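# Cap a marker with two arms, leave it on table

## Task

Get the cap seated completely on the marker, with the robot touching the marker or the cap at the moment it first becomes fully seated (if the robot touches neither then, it earns nothing). The capped marker must end up resting wholly on the table and stay put without any help from the grippers. At no point, whether lying on the table or lifted, may any part of the marker or cap enter the marked zones around either arm's base. Finish by opening the grippers and moving the arms away.

## Robot and tools

Robot and frame. There are two 6-joint arms, left_arm and right_arm, each with a parallel gripper. Every pose in a result shares one scene frame with its origin on the tabletop midway between the arm bases: +z up, +x out over the table, and left_arm on the +y side. The arm names do not match left or right in the camera pictures. A gripper's fingers point along its own +z and close along its y. The reported end_effector_position (metres) is the spot between the pads, roughly 1 cm short of the fingertips, and it gets less accurate the farther the arm reaches. Orientation is end_effector_quat_wxyz.

Joint order, used in every row and every per-joint list: waist, shoulder, elbow, wrist pitch, wrist yaw, wrist roll. Stated ranges in rad: waist -2.618 to 3.054, shoulder 0.000 to 3.142, elbow 0.000 to 3.142, wrist pitch -1.571 to 1.571, wrist yaw -1.571 to 1.571, wrist roll -2.094 to 2.094. A real end may differ from these by up to 0.036 rad.

Row layout. One row is a flat list of 14 numbers, each in [-1, 1], always covering both arms: left_arm's six joint values then its opening, followed by right_arm's six joint values then its opening. Joint values are scaled offsets, not angles: 1.0 equals 1.202 rad for the waist, 1.258 shoulder, 1.238 elbow, 2.073 wrist pitch, 2.022 for wrist yaw and for wrist roll. The opening is absolute: +1 fully open, -1 closed. A row may carry 12 extra numbers from 0 to 1 (26 total): gain scales for left_arm's six joints then right_arm's six, which persist until changed.

execute_actions(actions): a list of up to 15 actions run in sequence. Each action is a list of up to 15 rows; each row lasts one 1/30 s step, and if fewer than 15 rows are given the last is repeated to fill 15 steps. Joint offsets in every row of an action are measured from the angles the arm had when that action began (for the first action in a call, from the latest reported angles), not from the previous row. An action that would push a joint more than 0.036 rad outward beyond its range is rejected for both arms; if the first action fails this, or any action is malformed, the whole call does nothing. A joint sent past its real end stops there, and the result may print "joint sent to its limit" (absence of that line proves nothing). An empty list simply returns state and images.

move(target, speed, blocking): target is one 14-number row (or 26 with gains) whose joint offsets are relative to the Joint positions in the latest result showing them. All joints follow synchronized paths, so the hand traces a curve; duration is clamped to 0.5 to 10 s. speed is rad/s for the joint with the longest travel, 0.01 to 2, default 0.5. Finger openings are applied at the start. Paths ignore obstacles and the other arm. Its result adds a move: line with the ending (done, off_target, moving, held, fault), limits=held or limits=none, and each arm's joint farthest from target. With blocking=false you get control back after 0.5 s; check with wait(0) and call wait or stop before sending new rows or moves.

wait(seconds): 0 to 10, arms keep their last command; returns early if a running move ends. stop(): brakes a running move; fast motion needs more room. zoom_image(camera, region): camera is one of cam_head_left, cam_head_right, cam_high, cam_low, cam_left_wrist, cam_right_wrist (all 504x504); region is [x0, y0, x1, y1] pixels from the top-left, at most 504 by 504. finished_scene(scene): ends the scene given by number after holding the last command; irreversible, reports success.

Motion details. Each step, a joint's target is kept within a lead of its measured angle: 0.202 rad waist, 0.258 shoulder, 0.238 elbow, 0.573 wrist pitch, 0.522 wrist yaw and roll; also, targets that would shift a gripper over 70 mm from where it is are scaled back. Large offsets therefore need several actions, and an unfinished motion should be re-commanded. Zero offsets can let a loaded arm sag; to hold, resend offsets back to the desired angles, then zeros, correcting any shortfall. "joint command not followed" means a clearance check altered some joint targets. HELD in step readings marks steps where part of an arm's row was held back. The robot keeps its last command while you are composing a reply.

Result lines. Joint positions and Joint velocities list, per arm, the six joints (rad, rad/s) then the pad gap (m; 0.094 when fully open). Joint targets shows what joints are being driven toward. grip_measured is the measured opening on the command scale; each gripper may be off by about 1 mm. To hold something, command about 0.03 below grip_measured (less for a lighter grip); pad force caps near 50 to 62 N, lower on thin parts. Joint torques include gravity and friction, with fixed offsets and noise. MOTOR HOT appears at 75 °C; at 90 °C and 100 °C the arm is stopped (OVER-TEMPERATURE FAULT), and at 100 °C it drops.

Avoid: arms hitting or pressing each other, fast or deep presses (force grows with speed and with how far the target lies past contact), drops, slams, knocking anything off the table, and letting marker or cap enter the base zones. Objects may occasionally be nudged by outside pushes. Camera intrinsics are given in the original spec if you need projection.

Each tool is called after "Request:" as name([rows], argument=value, ...), one row to a line, values as JSON.

## Session

Request:
execute_actions(actions=[])

Scene clock: 0.00 s.
left_arm: end_effector_position=(+0.5531, +0.5061, +0.1086) grip_measured=+1.000 end_effector_quat_wxyz=(+0.659, -0.434, +0.499, +0.357) | right_arm: end_effector_position=(+0.1412, +0.0645, +0.2671) grip_measured=+1.000 end_effector_quat_wxyz=(+0.702, -0.685, -0.116, +0.159)
Joint names: [waist, shoulder, elbow, wrist pitch, wrist yaw, wrist roll]
Joint positions: left_arm=[-0.003  2.534  1.383  1.386 -1.008 -0.019  0.094] | right_arm=[ 0.849  1.522  0.736  0.919 -1.296 -1.388  0.094]
Joint velocities: left_arm=[-0.007  0.017  0.002  0.066  0.007 -0.037  0.   ] | right_arm=[ 0.002  0.022  0.002 -0.007 -0.066 -0.037  0.   ]
Joint torques (N m, as the arm reports them, + toward a larger angle): no reading
Motor temperatures (°C, as the motors report them): left_arm=[23 21 23 24 24 21] | right_arm=[23 21 25 21 20 23]
Joint targets: left_arm=[-0.003 2.536 1.384 1.371 -1.005 -0.018] | right_arm=[0.849 1.513 0.748 0.916 -1.293 -1.379]
Joint stiffness scale: left_arm=[1. 1. 1. 1. 1. 1.] | right_arm=[1. 1. 1. 1. 1. 1.]

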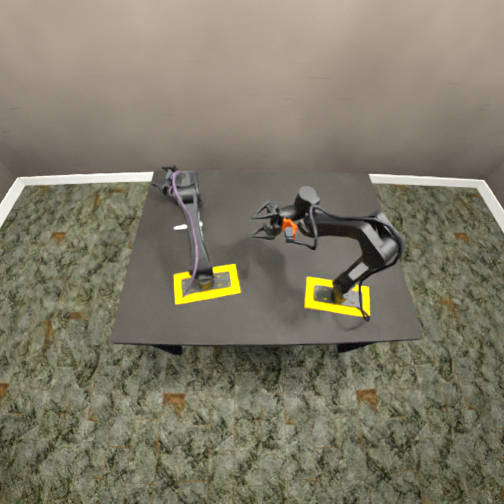

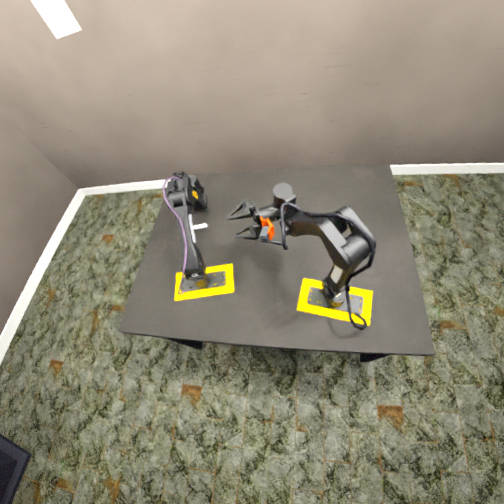

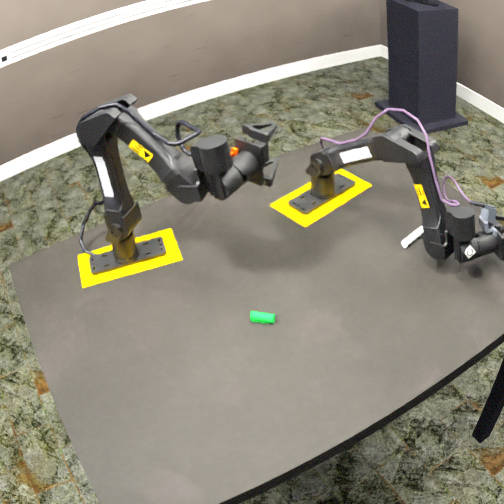

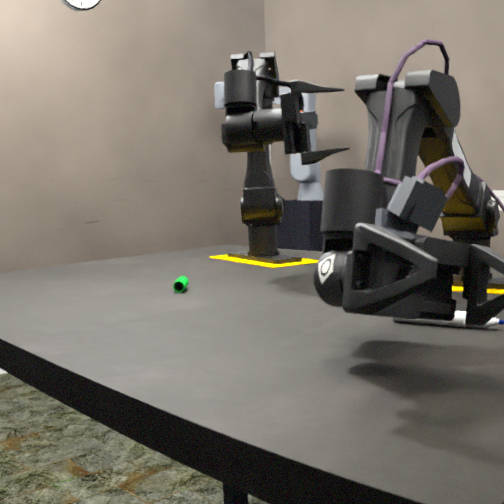

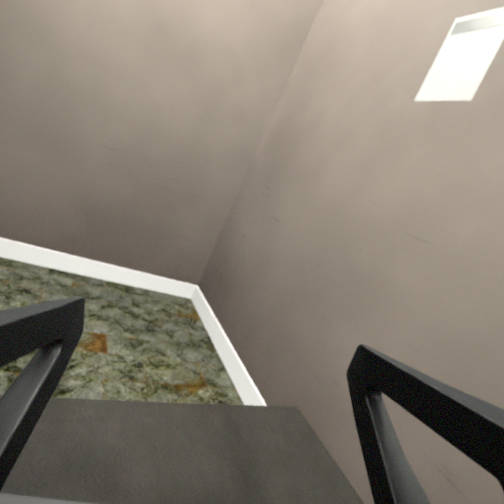

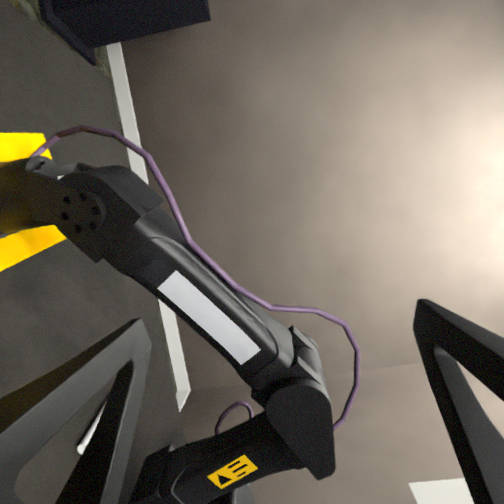

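Request:
move(target=[0.125,-0.742,-0.148,-1,0.4985,0,1,-0.457,0.062,0.375,-1,0.641,0.686,1], speed=1.0)

Scene clock: 38.73 s.
left_arm: end_effector_position=(+0.4213, +0.3864, +0.1301) grip_measured=+1.000 end_effector_quat_wxyz=(+0.255, -0.171, +0.951, +0.045) | right_arm: end_effector_position=(+0.2499, -0.2449, +0.0880) grip_measured=+1.000 end_effector_quat_wxyz=(-0.000, -0.068, +0.998, +0.005)
Joint names: [waist, shoulder, elbow, wrist pitch, wrist yaw, wrist roll]
Joint positions: left_arm=[ 0.138  1.612  1.224 -0.659 -0.01  -0.019  0.094] | right_arm=[ 0.309  1.591  1.167 -1.146 -0.009 -0.012  0.094]
Joint velocities: left_arm=[ 0.007 -0.007 -0.022 -0.066 -0.066  0.007  0.   ] | right_arm=[ 0.007 -0.007 -0.007 -0.007 -0.007  0.022  0.   ]
Joint torques (N m, as the arm reports them, + toward a larger angle): left_arm=[  0.85 -10.16   4.87   1.13   0.08   0.02] | right_arm=[-0.77 -5.66  8.97  0.3   0.11  0.13]
Motor temperatures (°C, as the motors report them): left_arm=[23 28 24 27 24 21] | right_arm=[23 23 27 25 20 23]
Joint targets: left_arm=[0.147 1.600 1.200 -0.687 0.000 -0.019] | right_arm=[0.300 1.600 1.201 -1.154 -0.000 -0.001]
Joint stiffness scale: left_arm=[1. 1. 1. 1. 1. 1.] | right_arm=[1. 1. 1. 1. 1. 1.]
move: off_target (left_arm, right_arm); limits=none; left_arm: farthest joint: the wrist pitch, 0.028 radians from its target (2.073 radians at the start); right_arm: farthest joint: the elbow, 0.033 radians from its target (0.464 radians at the start)

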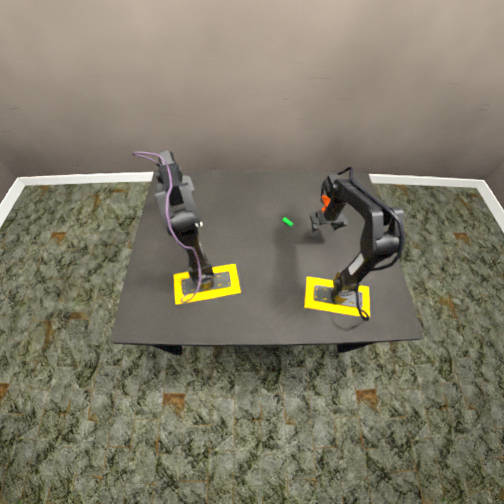

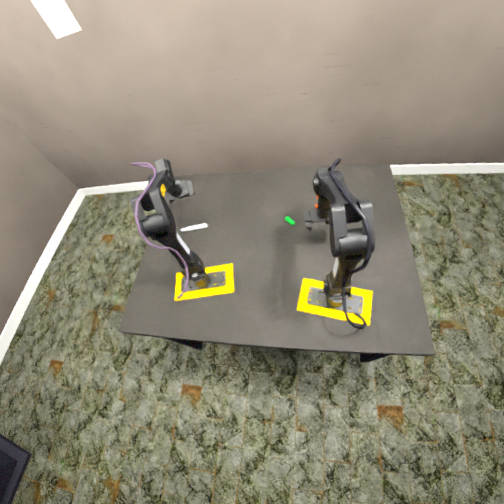

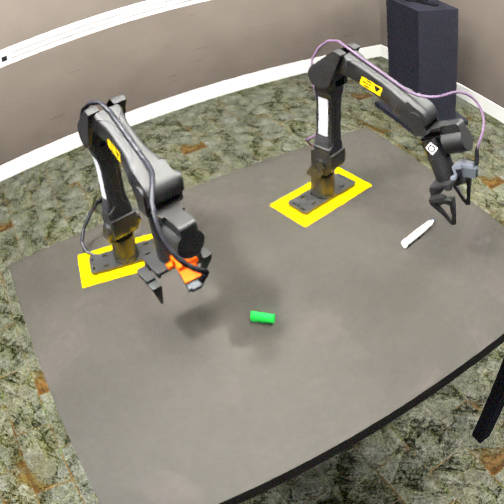

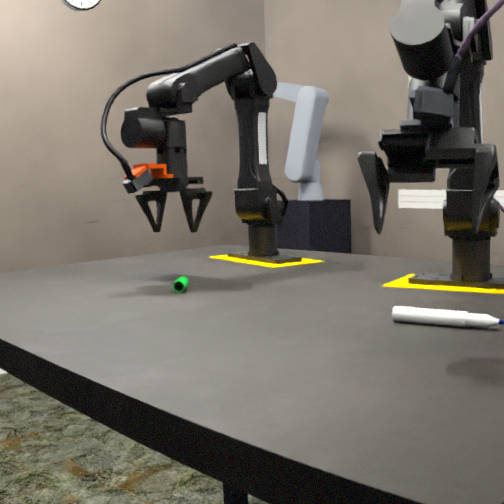

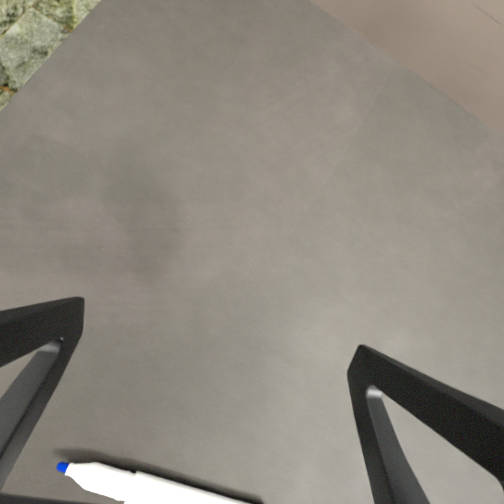

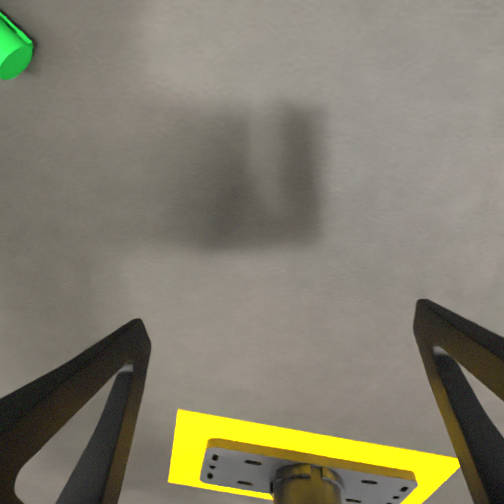

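Request:
move(target=[0.151,-0.01,-0.02,-0.25,0,0.7,1,0.321,0.352,0.486,-0.077,0,0.4,1], speed=1.0)

Scene clock: 71.10 s.
left_arm: end_effector_position=(+0.2898, +0.3932, +0.0970) grip_measured=+1.000 end_effector_quat_wxyz=(+0.005, +0.427, +0.904, +0.014) | right_arm: end_effector_position=(+0.3142, -0.0935, +0.0925) grip_measured=+1.000 end_effector_quat_wxyz=(-0.011, +0.141, +0.990, -0.002)
Joint names: [waist, shoulder, elbow, wrist pitch, wrist yaw, wrist roll]
Joint positions: left_arm=[ 0.311  1.612  1.224 -1.155 -0.009  1.39   0.094] | right_arm=[ 0.689  2.032  1.736 -1.295 -0.01   0.785  0.094]
Joint velocities: left_arm=[ 0.002 -0.007  0.007  0.022  0.007 -0.022  0.   ] | right_arm=[-0.017  0.002 -0.002  0.022 -0.037 -0.007  0.   ]
Joint torques (N m, as the arm reports them, + toward a larger angle): left_arm=[ 0.86 -9.16  4.09  0.33  0.    0.08] | right_arm=[  0.53 -10.87   8.93   0.22   0.     0.12]
Motor temperatures (°C, as the motors report them): left_arm=[23 26 24 27 24 21] | right_arm=[23 23 28 23 20 23]
Joint targets: left_arm=[0.320 1.599 1.199 -1.178 -0.010 1.396] | right_arm=[0.695 2.034 1.768 -1.306 -0.009 0.797]
Joint stiffness scale: left_arm=[1. 1. 1. 1. 1. 1.] | right_arm=[1. 1. 1. 1. 1. 1.]
move: off_target (left_arm, right_arm); limits=none; left_arm: farthest joint: the elbow, 0.025 radians from its target (0.025 radians at the start); right_arm: farthest joint: the elbow, 0.033 radians from its target (0.602 radians at the start)

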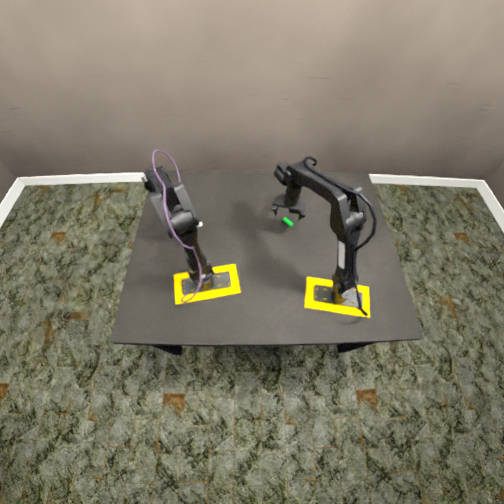

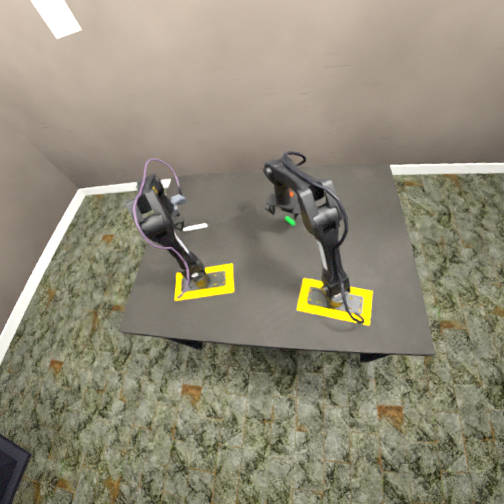

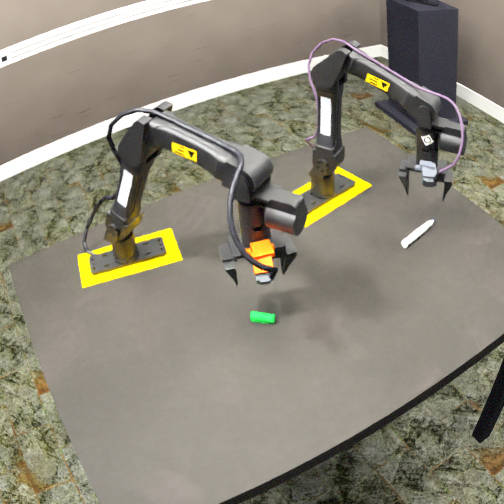

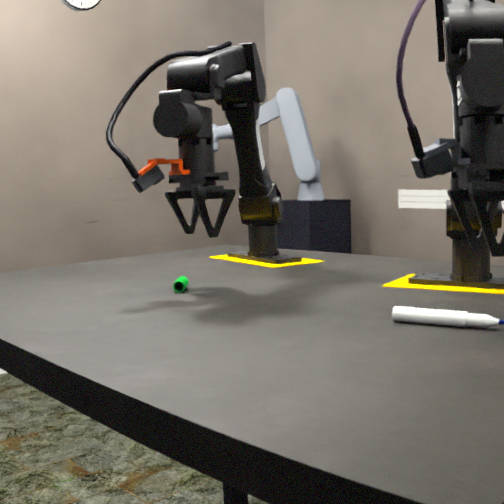

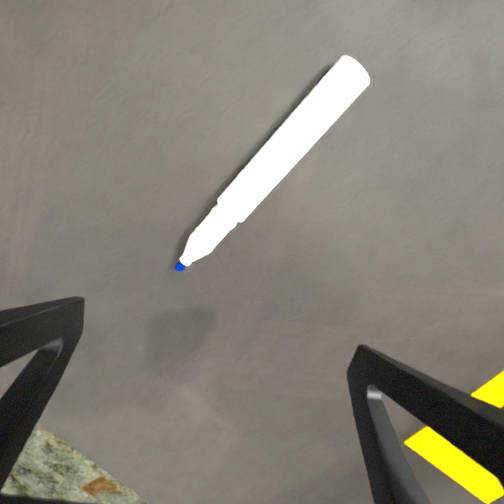

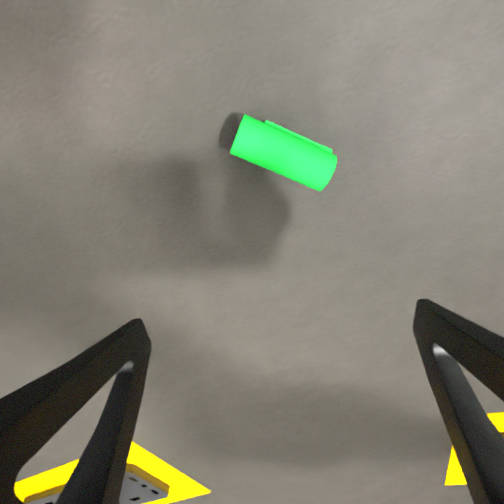

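Request:
move(target=[0,0.014,-0.157,0.085,0,0.341,1,0,0.021,-0.107,0.095,0,-0.571,1], speed=1.0)

Scene clock: 136.00 s.
left_arm: end_effector_position=(+0.2800, +0.3877, +0.0546) grip_measured=+1.000 end_effector_quat_wxyz=(-0.001, +0.705, +0.709, +0.013) | right_arm: end_effector_position=(+0.3211, -0.0897, +0.0519) grip_measured=+1.000 end_effector_quat_wxyz=(+0.004, -0.417, +0.909, +0.005)
Joint names: [waist, shoulder, elbow, wrist pitch, wrist yaw, wrist roll]
Joint positions: left_arm=[ 0.311  1.612  1.051 -0.986 -0.009  2.073  0.094] | right_arm=[ 0.689  2.056  1.609 -1.115 -0.01  -0.358  0.094]
Joint velocities: left_arm=[-0.002  0.012  0.027 -0.007 -0.007  0.037  0.   ] | right_arm=[ 0.002  0.007 -0.002 -0.022  0.066 -0.022  0.   ]
Joint torques (N m, as the arm reports them, + toward a larger angle): left_arm=[ 0.1  -6.03  4.09  0.59  0.01  0.09] | right_arm=[ -0.02 -11.04   6.1    0.55  -0.01  -0.09]
Motor temperatures (°C, as the motors report them): left_arm=[23 26 24 25 24 21] | right_arm=[23 27 29 22 20 23]
Joint targets: left_arm=[0.311 1.629 1.030 -0.979 -0.009 2.079] | right_arm=[0.689 2.058 1.603 -1.098 -0.010 -0.369]
Joint stiffness scale: left_arm=[1. 1. 1. 1. 1. 1.] | right_arm=[1. 1. 1. 1. 1. 1.]
move: off_target (left_arm); limits=none; left_arm: farthest joint: the elbow, 0.022 radians from its target (0.194 radians at the start); right_arm: farthest joint: the wrist pitch, 0.017 radians from its target (0.197 radians at the start)

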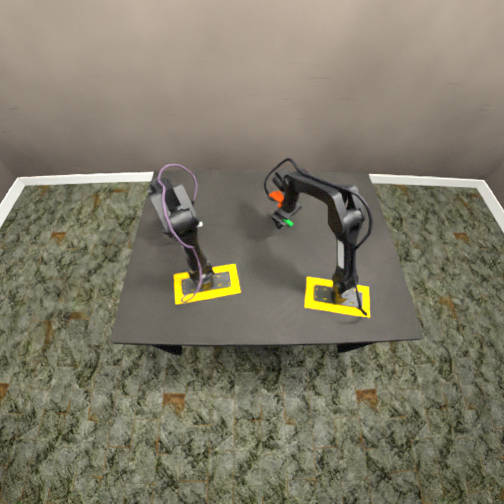

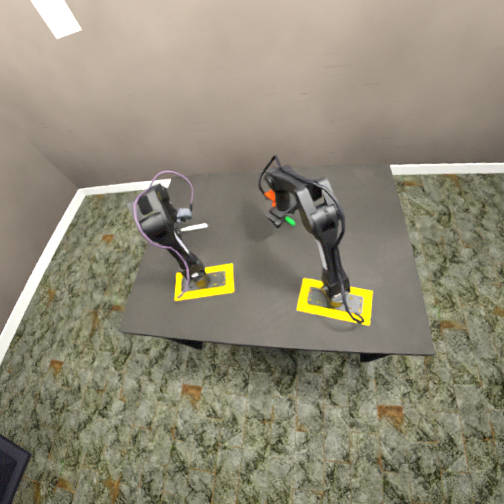

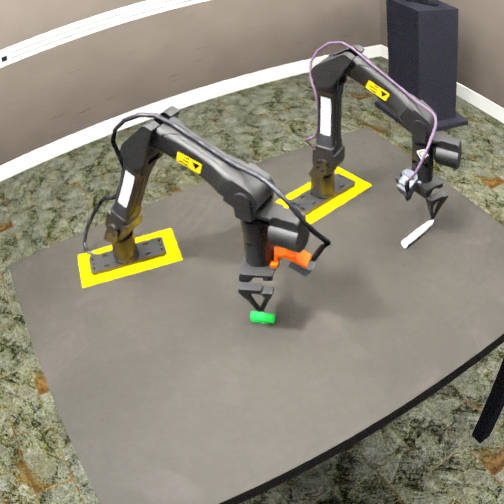

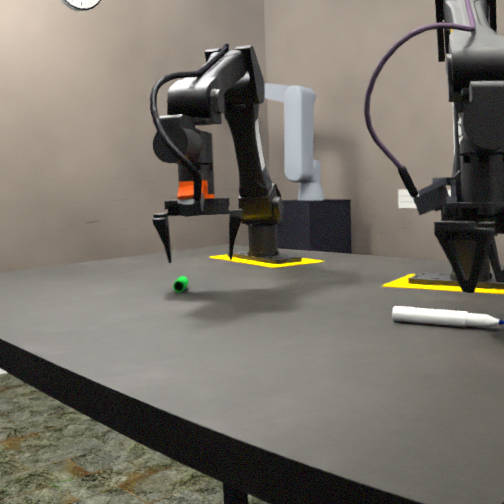

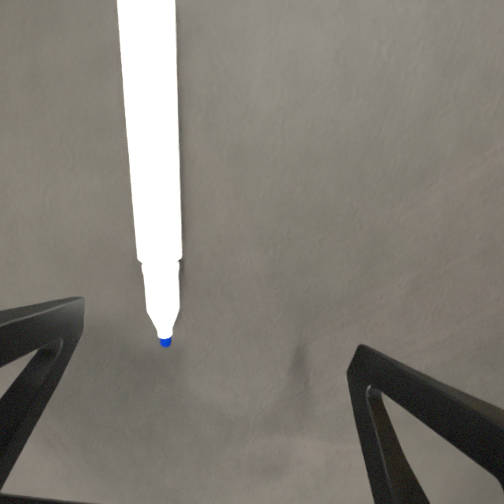

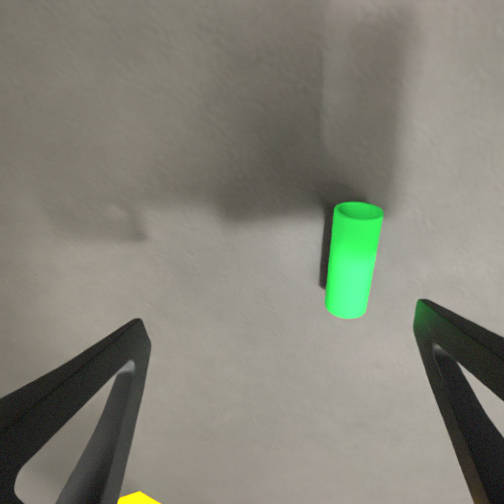

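Request:
move(target=[-0.221,0.013,-0.017,0,0,-0.123,1,-0.052,0.0755,0.108,-0.014,0,-0.039,1], speed=0.7)

Scene clock: 153.67 s.
left_arm: end_effector_position=(+0.3070, +0.3212, +0.0546) grip_measured=+1.000 end_effector_quat_wxyz=(+0.001, +0.713, +0.701, +0.013) | right_arm: end_effector_position=(+0.3481, -0.1015, +0.0414) grip_measured=+1.000 end_effector_quat_wxyz=(-0.002, -0.422, +0.907, +0.005)
Joint names: [waist, shoulder, elbow, wrist pitch, wrist yaw, wrist roll]
Joint positions: left_arm=[ 0.049  1.612  1.051 -0.986 -0.012  1.831  0.094] | right_arm=[ 0.632  2.149  1.711 -1.136 -0.01  -0.426  0.094]
Joint velocities: left_arm=[-0.007  0.007 -0.012  0.022  0.095  0.007  0.   ] | right_arm=[-0.032  0.012 -0.007 -0.037  0.007  0.007  0.   ]
Joint torques (N m, as the arm reports them, + toward a larger angle): left_arm=[-0.21 -6.2   4.1   0.51  0.01 -0.03] | right_arm=[ -0.51 -11.97   8.85   0.28  -0.01  -0.09]
Motor temperatures (°C, as the motors report them): left_arm=[23 25 24 25 24 21] | right_arm=[23 27 28 22 20 23]
Joint targets: left_arm=[0.046 1.628 1.030 -0.986 -0.009 1.824] | right_arm=[0.626 2.151 1.743 -1.144 -0.010 -0.437]
Joint stiffness scale: left_arm=[1. 1. 1. 1. 1. 1.] | right_arm=[1. 1. 1. 1. 1. 1.]
move: off_target (left_arm, right_arm); limits=none; left_arm: farthest joint: the elbow, 0.021 radians from its target (0.021 radians at the start); right_arm: farthest joint: the elbow, 0.032 radians from its target (0.134 radians at the start)

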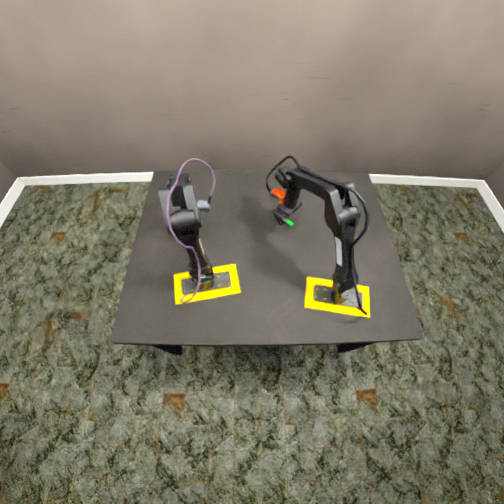

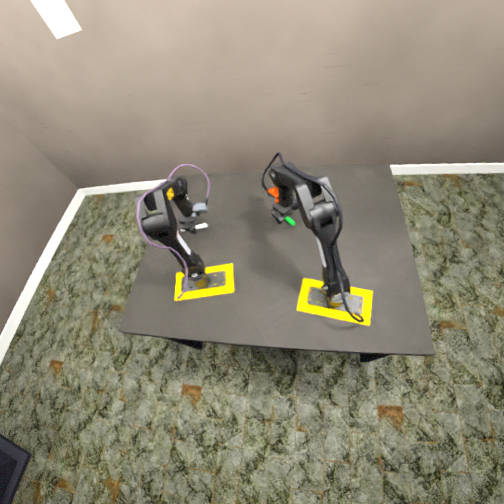

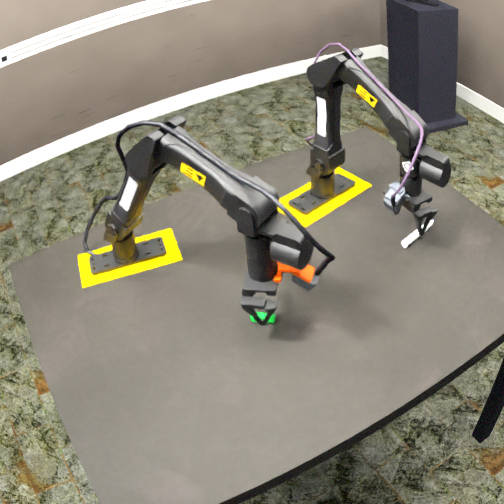

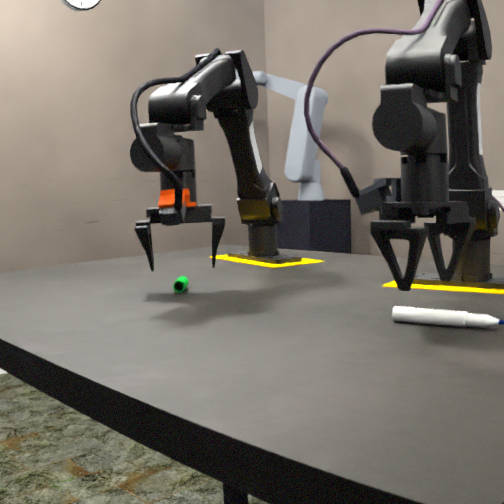

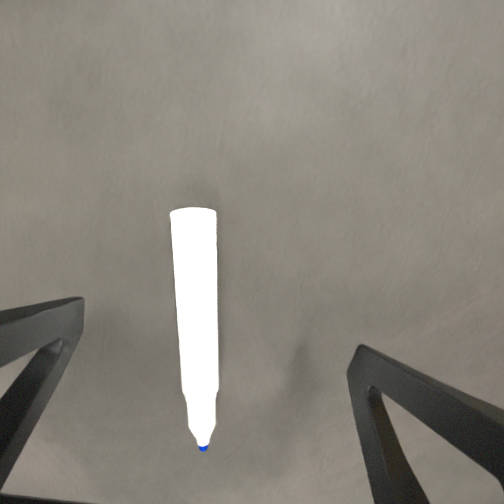

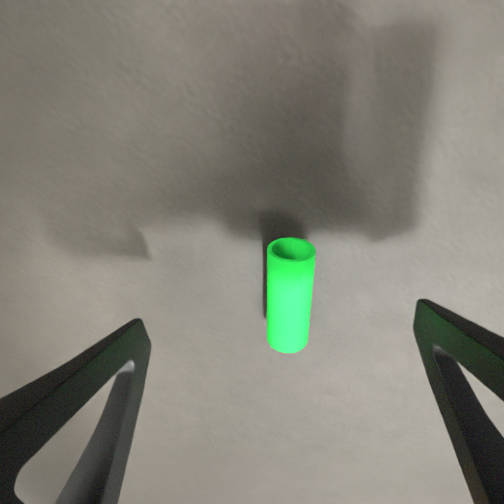

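Request:
move(target=[0,0.077,-0.084,0.079,0,0,1,0,0.018,-0.061,0.044,0,0,1], speed=0.3)

Scene clock: 172.43 s.
left_arm: end_effector_position=(+0.3085, +0.3216, +0.0131) grip_measured=+1.000 end_effector_quat_wxyz=(-0.003, +0.713, +0.701, +0.006) | right_arm: end_effector_position=(+0.3429, -0.1040, +0.0148) grip_measured=+1.000 end_effector_quat_wxyz=(-0.012, -0.422, +0.907, +0.005)
Joint names: [waist, shoulder, elbow, wrist pitch, wrist yaw, wrist roll]
Joint positions: left_arm=[ 0.049  1.698  0.967 -0.832 -0.012  1.83   0.094] | right_arm=[ 0.632  2.173  1.639 -1.062 -0.01  -0.426  0.094]
Joint velocities: left_arm=[-0.007 -0.012 -0.017 -0.051 -0.007 -0.051  0.   ] | right_arm=[-0.002 -0.012 -0.017 -0.022 -0.007  0.007  0.   ]
Joint torques (N m, as the arm reports them, + toward a larger angle): left_arm=[ 0.01 -7.26  3.84  0.56  0.    0.04] | right_arm=[  0.   -12.24   6.05   0.48  -0.01   0.02]
Motor temperatures (°C, as the motors report them): left_arm=[23 25 24 25 24 21] | right_arm=[23 28 29 22 20 23]
Joint targets: left_arm=[0.049 1.709 0.947 -0.823 -0.012 1.831] | right_arm=[0.632 2.172 1.635 -1.045 -0.010 -0.425]
Joint stiffness scale: left_arm=[1. 1. 1. 1. 1. 1.] | right_arm=[1. 1. 1. 1. 1. 1.]
move: done; limits=none; left_arm: farthest joint: the elbow, 0.020 radians from its target (0.104 radians at the start); right_arm: farthest joint: the wrist pitch, 0.017 radians from its target (0.092 radians at the start)

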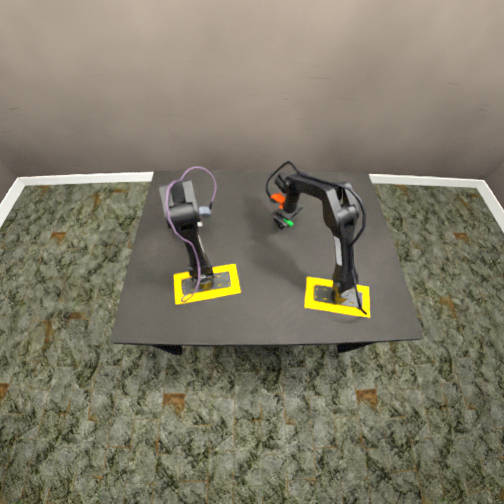

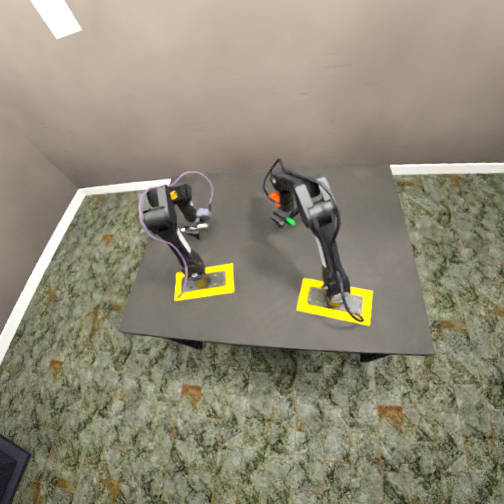

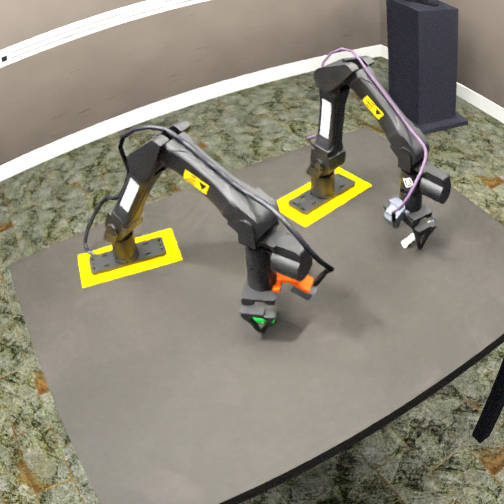

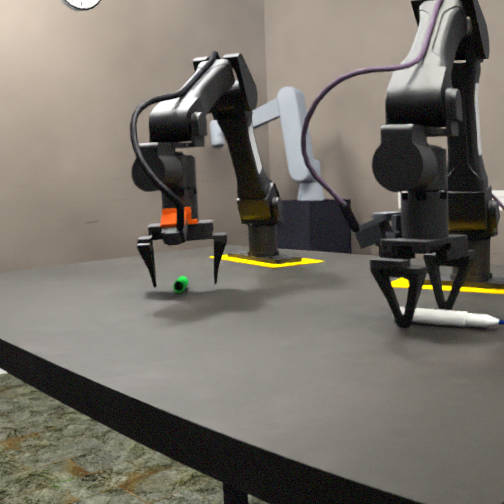

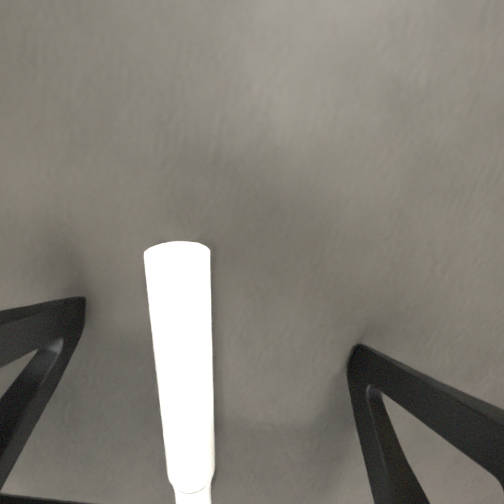

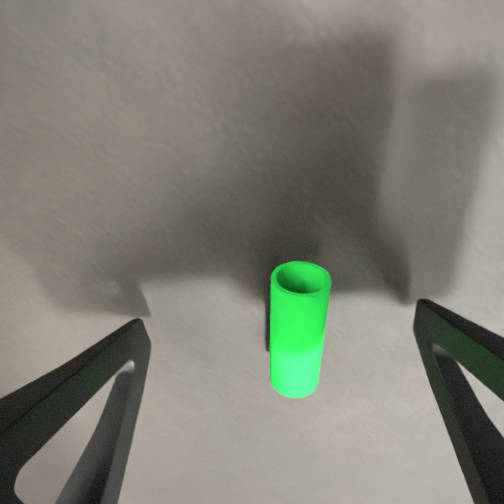

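Request:
execute_actions([
  [[0,0.009,-0.016,0.004,0,0,-0.2,0,0,-0.003,0.008,0,0,-0.2]],
  [[0,0.009,-0.016,0.004,0,0,-0.68,0,0,0,0,0,0,-0.65]],
  [[0,0,0,0,0,0,-0.68,0,0,0,0,0,0,-0.65]],
])

Scene clock: 181.20 s.
left_arm: end_effector_position=(+0.3088, +0.3216, +0.0131) grip_measured=-0.654 end_effector_quat_wxyz=(-0.003, +0.713, +0.701, +0.007) | right_arm: end_effector_position=(+0.3430, -0.1039, +0.0148) grip_measured=-0.633 end_effector_quat_wxyz=(-0.012, -0.422, +0.907, +0.005)
Joint names: [waist, shoulder, elbow, wrist pitch, wrist yaw, wrist roll]
Joint positions: left_arm=[ 0.049  1.698  0.967 -0.831 -0.012  1.83   0.016] | right_arm=[ 0.632  2.173  1.639 -1.061 -0.01  -0.426  0.017]
Joint velocities: left_arm=[ 0.002 -0.007  0.007 -0.066 -0.022 -0.037  0.   ] | right_arm=[ 0.007 -0.012 -0.017  0.022  0.022 -0.022  0.   ]
Joint torques (N m, as the arm reports them, + toward a larger angle): left_arm=[ 0.09 -8.23  5.17  0.48 -0.01  0.02] | right_arm=[  0.   -12.15   6.37   0.32  -0.01   0.02]
Motor temperatures (°C, as the motors report them): left_arm=[23 25 24 25 24 21] | right_arm=[23 29 28 22 20 23]
Joint targets: left_arm=[0.049 1.698 0.967 -0.831 -0.012 1.830] | right_arm=[0.632 2.173 1.639 -1.061 -0.010 -0.426]
Joint stiffness scale: left_arm=[1. 1. 1. 1. 1. 1.] | right_arm=[1. 1. 1. 1. 1. 1.]
Step readings (joint positions; steps 1 to 15: 1st action; 16 to 30: 2nd action; 31 to 45: 3rd action):
0: left_arm=[0.049 1.698 0.967 -0.831 -0.012 1.830] | right_arm=[0.632 2.173 1.639 -1.061 -0.010 -0.426]
1: left_arm=[0.049 1.698 0.967 -0.831 -0.012 1.830] | right_arm=[0.632 2.173 1.639 -1.061 -0.010 -0.426]
2: left_arm=[0.049 1.698 0.967 -0.831 -0.012 1.830] | right_arm=[0.632 2.173 1.639 -1.061 -0.010 -0.426]
4: left_arm=[0.049 1.698 0.967 -0.831 -0.012 1.830] | right_arm=[0.632 2.173 1.639 -1.061 -0.010 -0.426]
8: left_arm=[0.049 1.698 0.967 -0.831 -0.012 1.830] | right_arm=[0.632 2.173 1.639 -1.061 -0.010 -0.426]
15: left_arm=[0.049 1.698 0.967 -0.831 -0.012 1.830] | right_arm=[0.632 2.173 1.639 -1.061 -0.010 -0.426]
16: left_arm=[0.049 1.698 0.967 -0.831 -0.012 1.830] | right_arm=[0.632 2.173 1.639 -1.061 -0.010 -0.426]
17: left_arm=[0.049 1.698 0.967 -0.831 -0.012 1.830] | right_arm=[0.632 2.173 1.639 -1.061 -0.010 -0.426]
19: left_arm=[0.049 1.698 0.967 -0.831 -0.012 1.830] | right_arm=[0.632 2.173 1.639 -1.061 -0.010 -0.426]
23: left_arm=[0.049 1.698 0.967 -0.831 -0.012 1.830] | right_arm=[0.632 2.173 1.639 -1.061 -0.010 -0.426]
30: left_arm=[0.049 1.698 0.967 -0.831 -0.012 1.830] | right_arm=[0.632 2.173 1.639 -1.061 -0.010 -0.426]
31: left_arm=[0.049 1.698 0.967 -0.831 -0.012 1.830] | right_arm=[0.632 2.173 1.639 -1.061 -0.010 -0.426]
32: left_arm=[0.049 1.698 0.967 -0.831 -0.012 1.830] | right_arm=[0.632 2.173 1.639 -1.061 -0.010 -0.426]
34: left_arm=[0.049 1.698 0.967 -0.831 -0.012 1.830] | right_arm=[0.632 2.173 1.639 -1.061 -0.010 -0.426]
38: left_arm=[0.049 1.698 0.967 -0.831 -0.012 1.830] | right_arm=[0.632 2.173 1.639 -1.061 -0.010 -0.426]
45: Joint positions above

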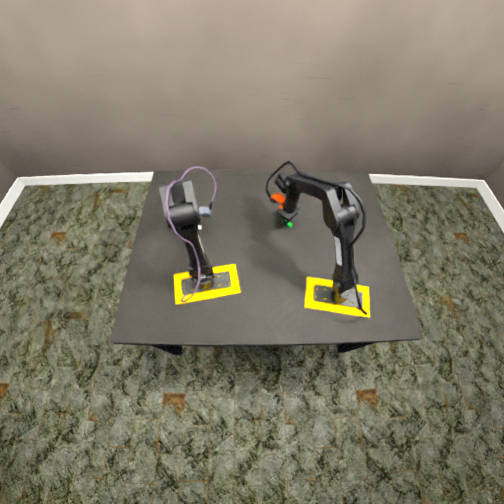

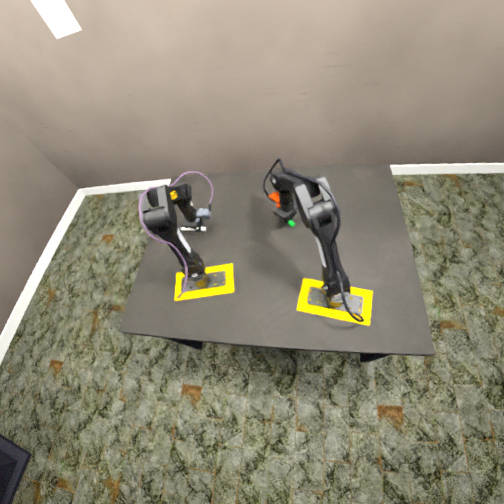

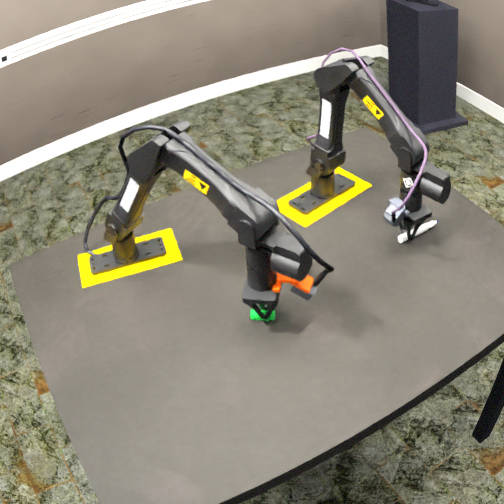

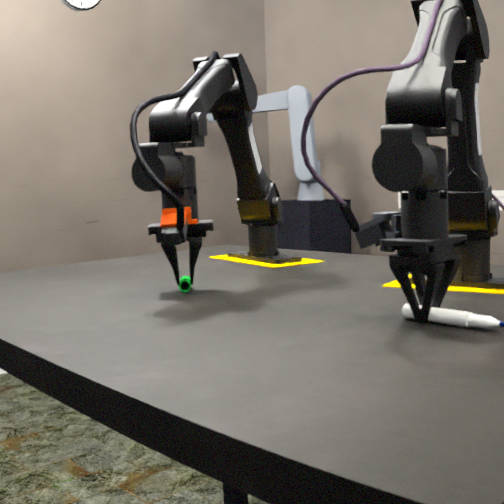

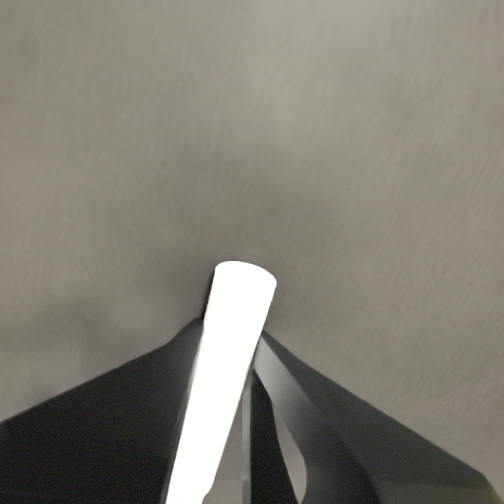

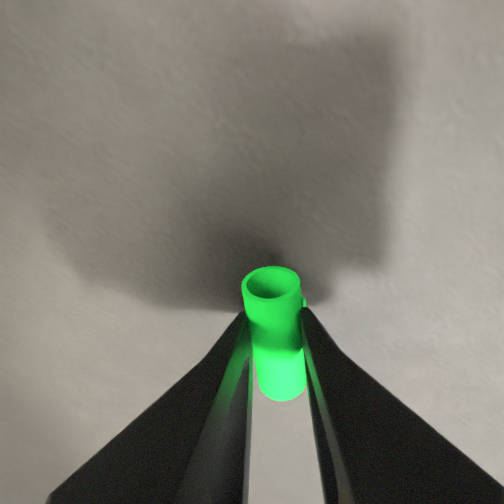

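Request:
move(target=[0,-0.064,0.1,-0.079,0,0,-0.7,0,-0.019,0.09,-0.045,0,0,-0.68], speed=0.4)

Scene clock: 212.83 s.
left_arm: end_effector_position=(+0.3164, +0.3235, +0.0555) grip_measured=-0.654 end_effector_quat_wxyz=(+0.006, +0.712, +0.701, +0.022) | right_arm: end_effector_position=(+0.3472, -0.1020, +0.0349) grip_measured=-0.640 end_effector_quat_wxyz=(-0.013, -0.422, +0.907, +0.005)
Joint names: [waist, shoulder, elbow, wrist pitch, wrist yaw, wrist roll]
Joint positions: left_arm=[ 0.049  1.627  1.071 -0.969 -0.012  1.83   0.016] | right_arm=[ 0.632  2.173  1.722 -1.146 -0.01  -0.426  0.017]
Joint velocities: left_arm=[-0.002 -0.007 -0.012 -0.051 -0.051  0.007 -0.001] | right_arm=[ 0.002 -0.007 -0.007  0.022 -0.037 -0.007 -0.001]
Joint torques (N m, as the arm reports them, + toward a larger angle): left_arm=[ 0.03 -8.87  7.03  0.34  0.01  0.02] | right_arm=[  0.   -14.66   8.58   0.24  -0.01   0.02]
Motor temperatures (°C, as the motors report them): left_arm=[23 26 25 25 24 21] | right_arm=[23 30 28 22 20 23]
Joint targets: left_arm=[0.049 1.618 1.090 -0.995 -0.012 1.830] | right_arm=[0.632 2.149 1.750 -1.155 -0.010 -0.426]
Joint stiffness scale: left_arm=[1. 1. 1. 1. 1. 1.] | right_arm=[1. 1. 1. 1. 1. 1.]
move: off_target (left_arm, right_arm); limits=none; left_arm: farthest joint: the wrist pitch, 0.026 radians from its target (0.164 radians at the start); right_arm: farthest joint: the elbow, 0.029 radians from its target (0.111 radians at the start)

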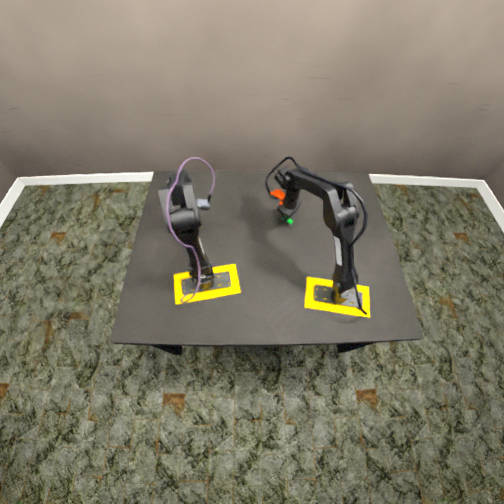

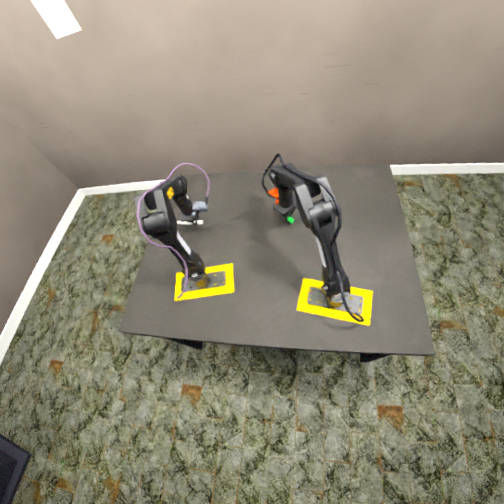

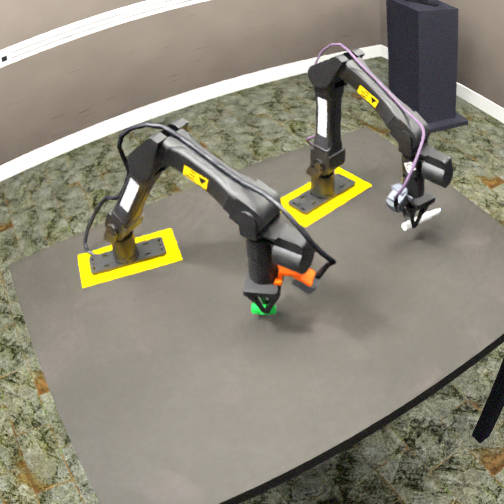

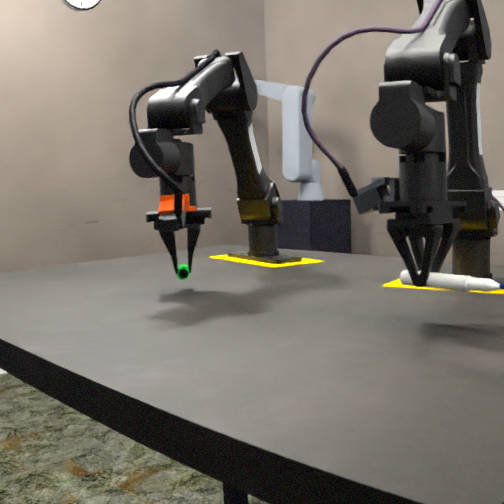

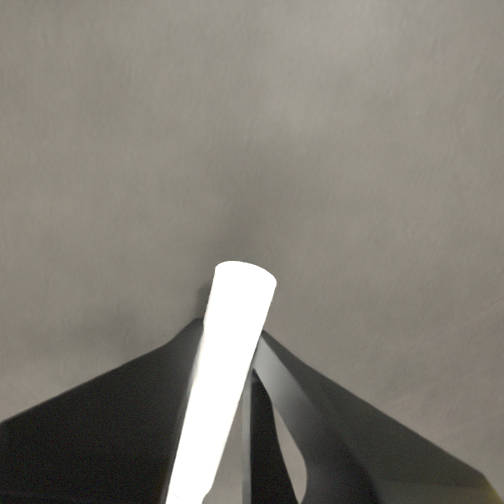

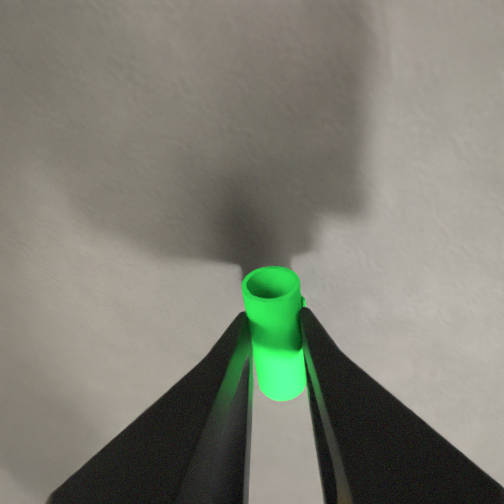

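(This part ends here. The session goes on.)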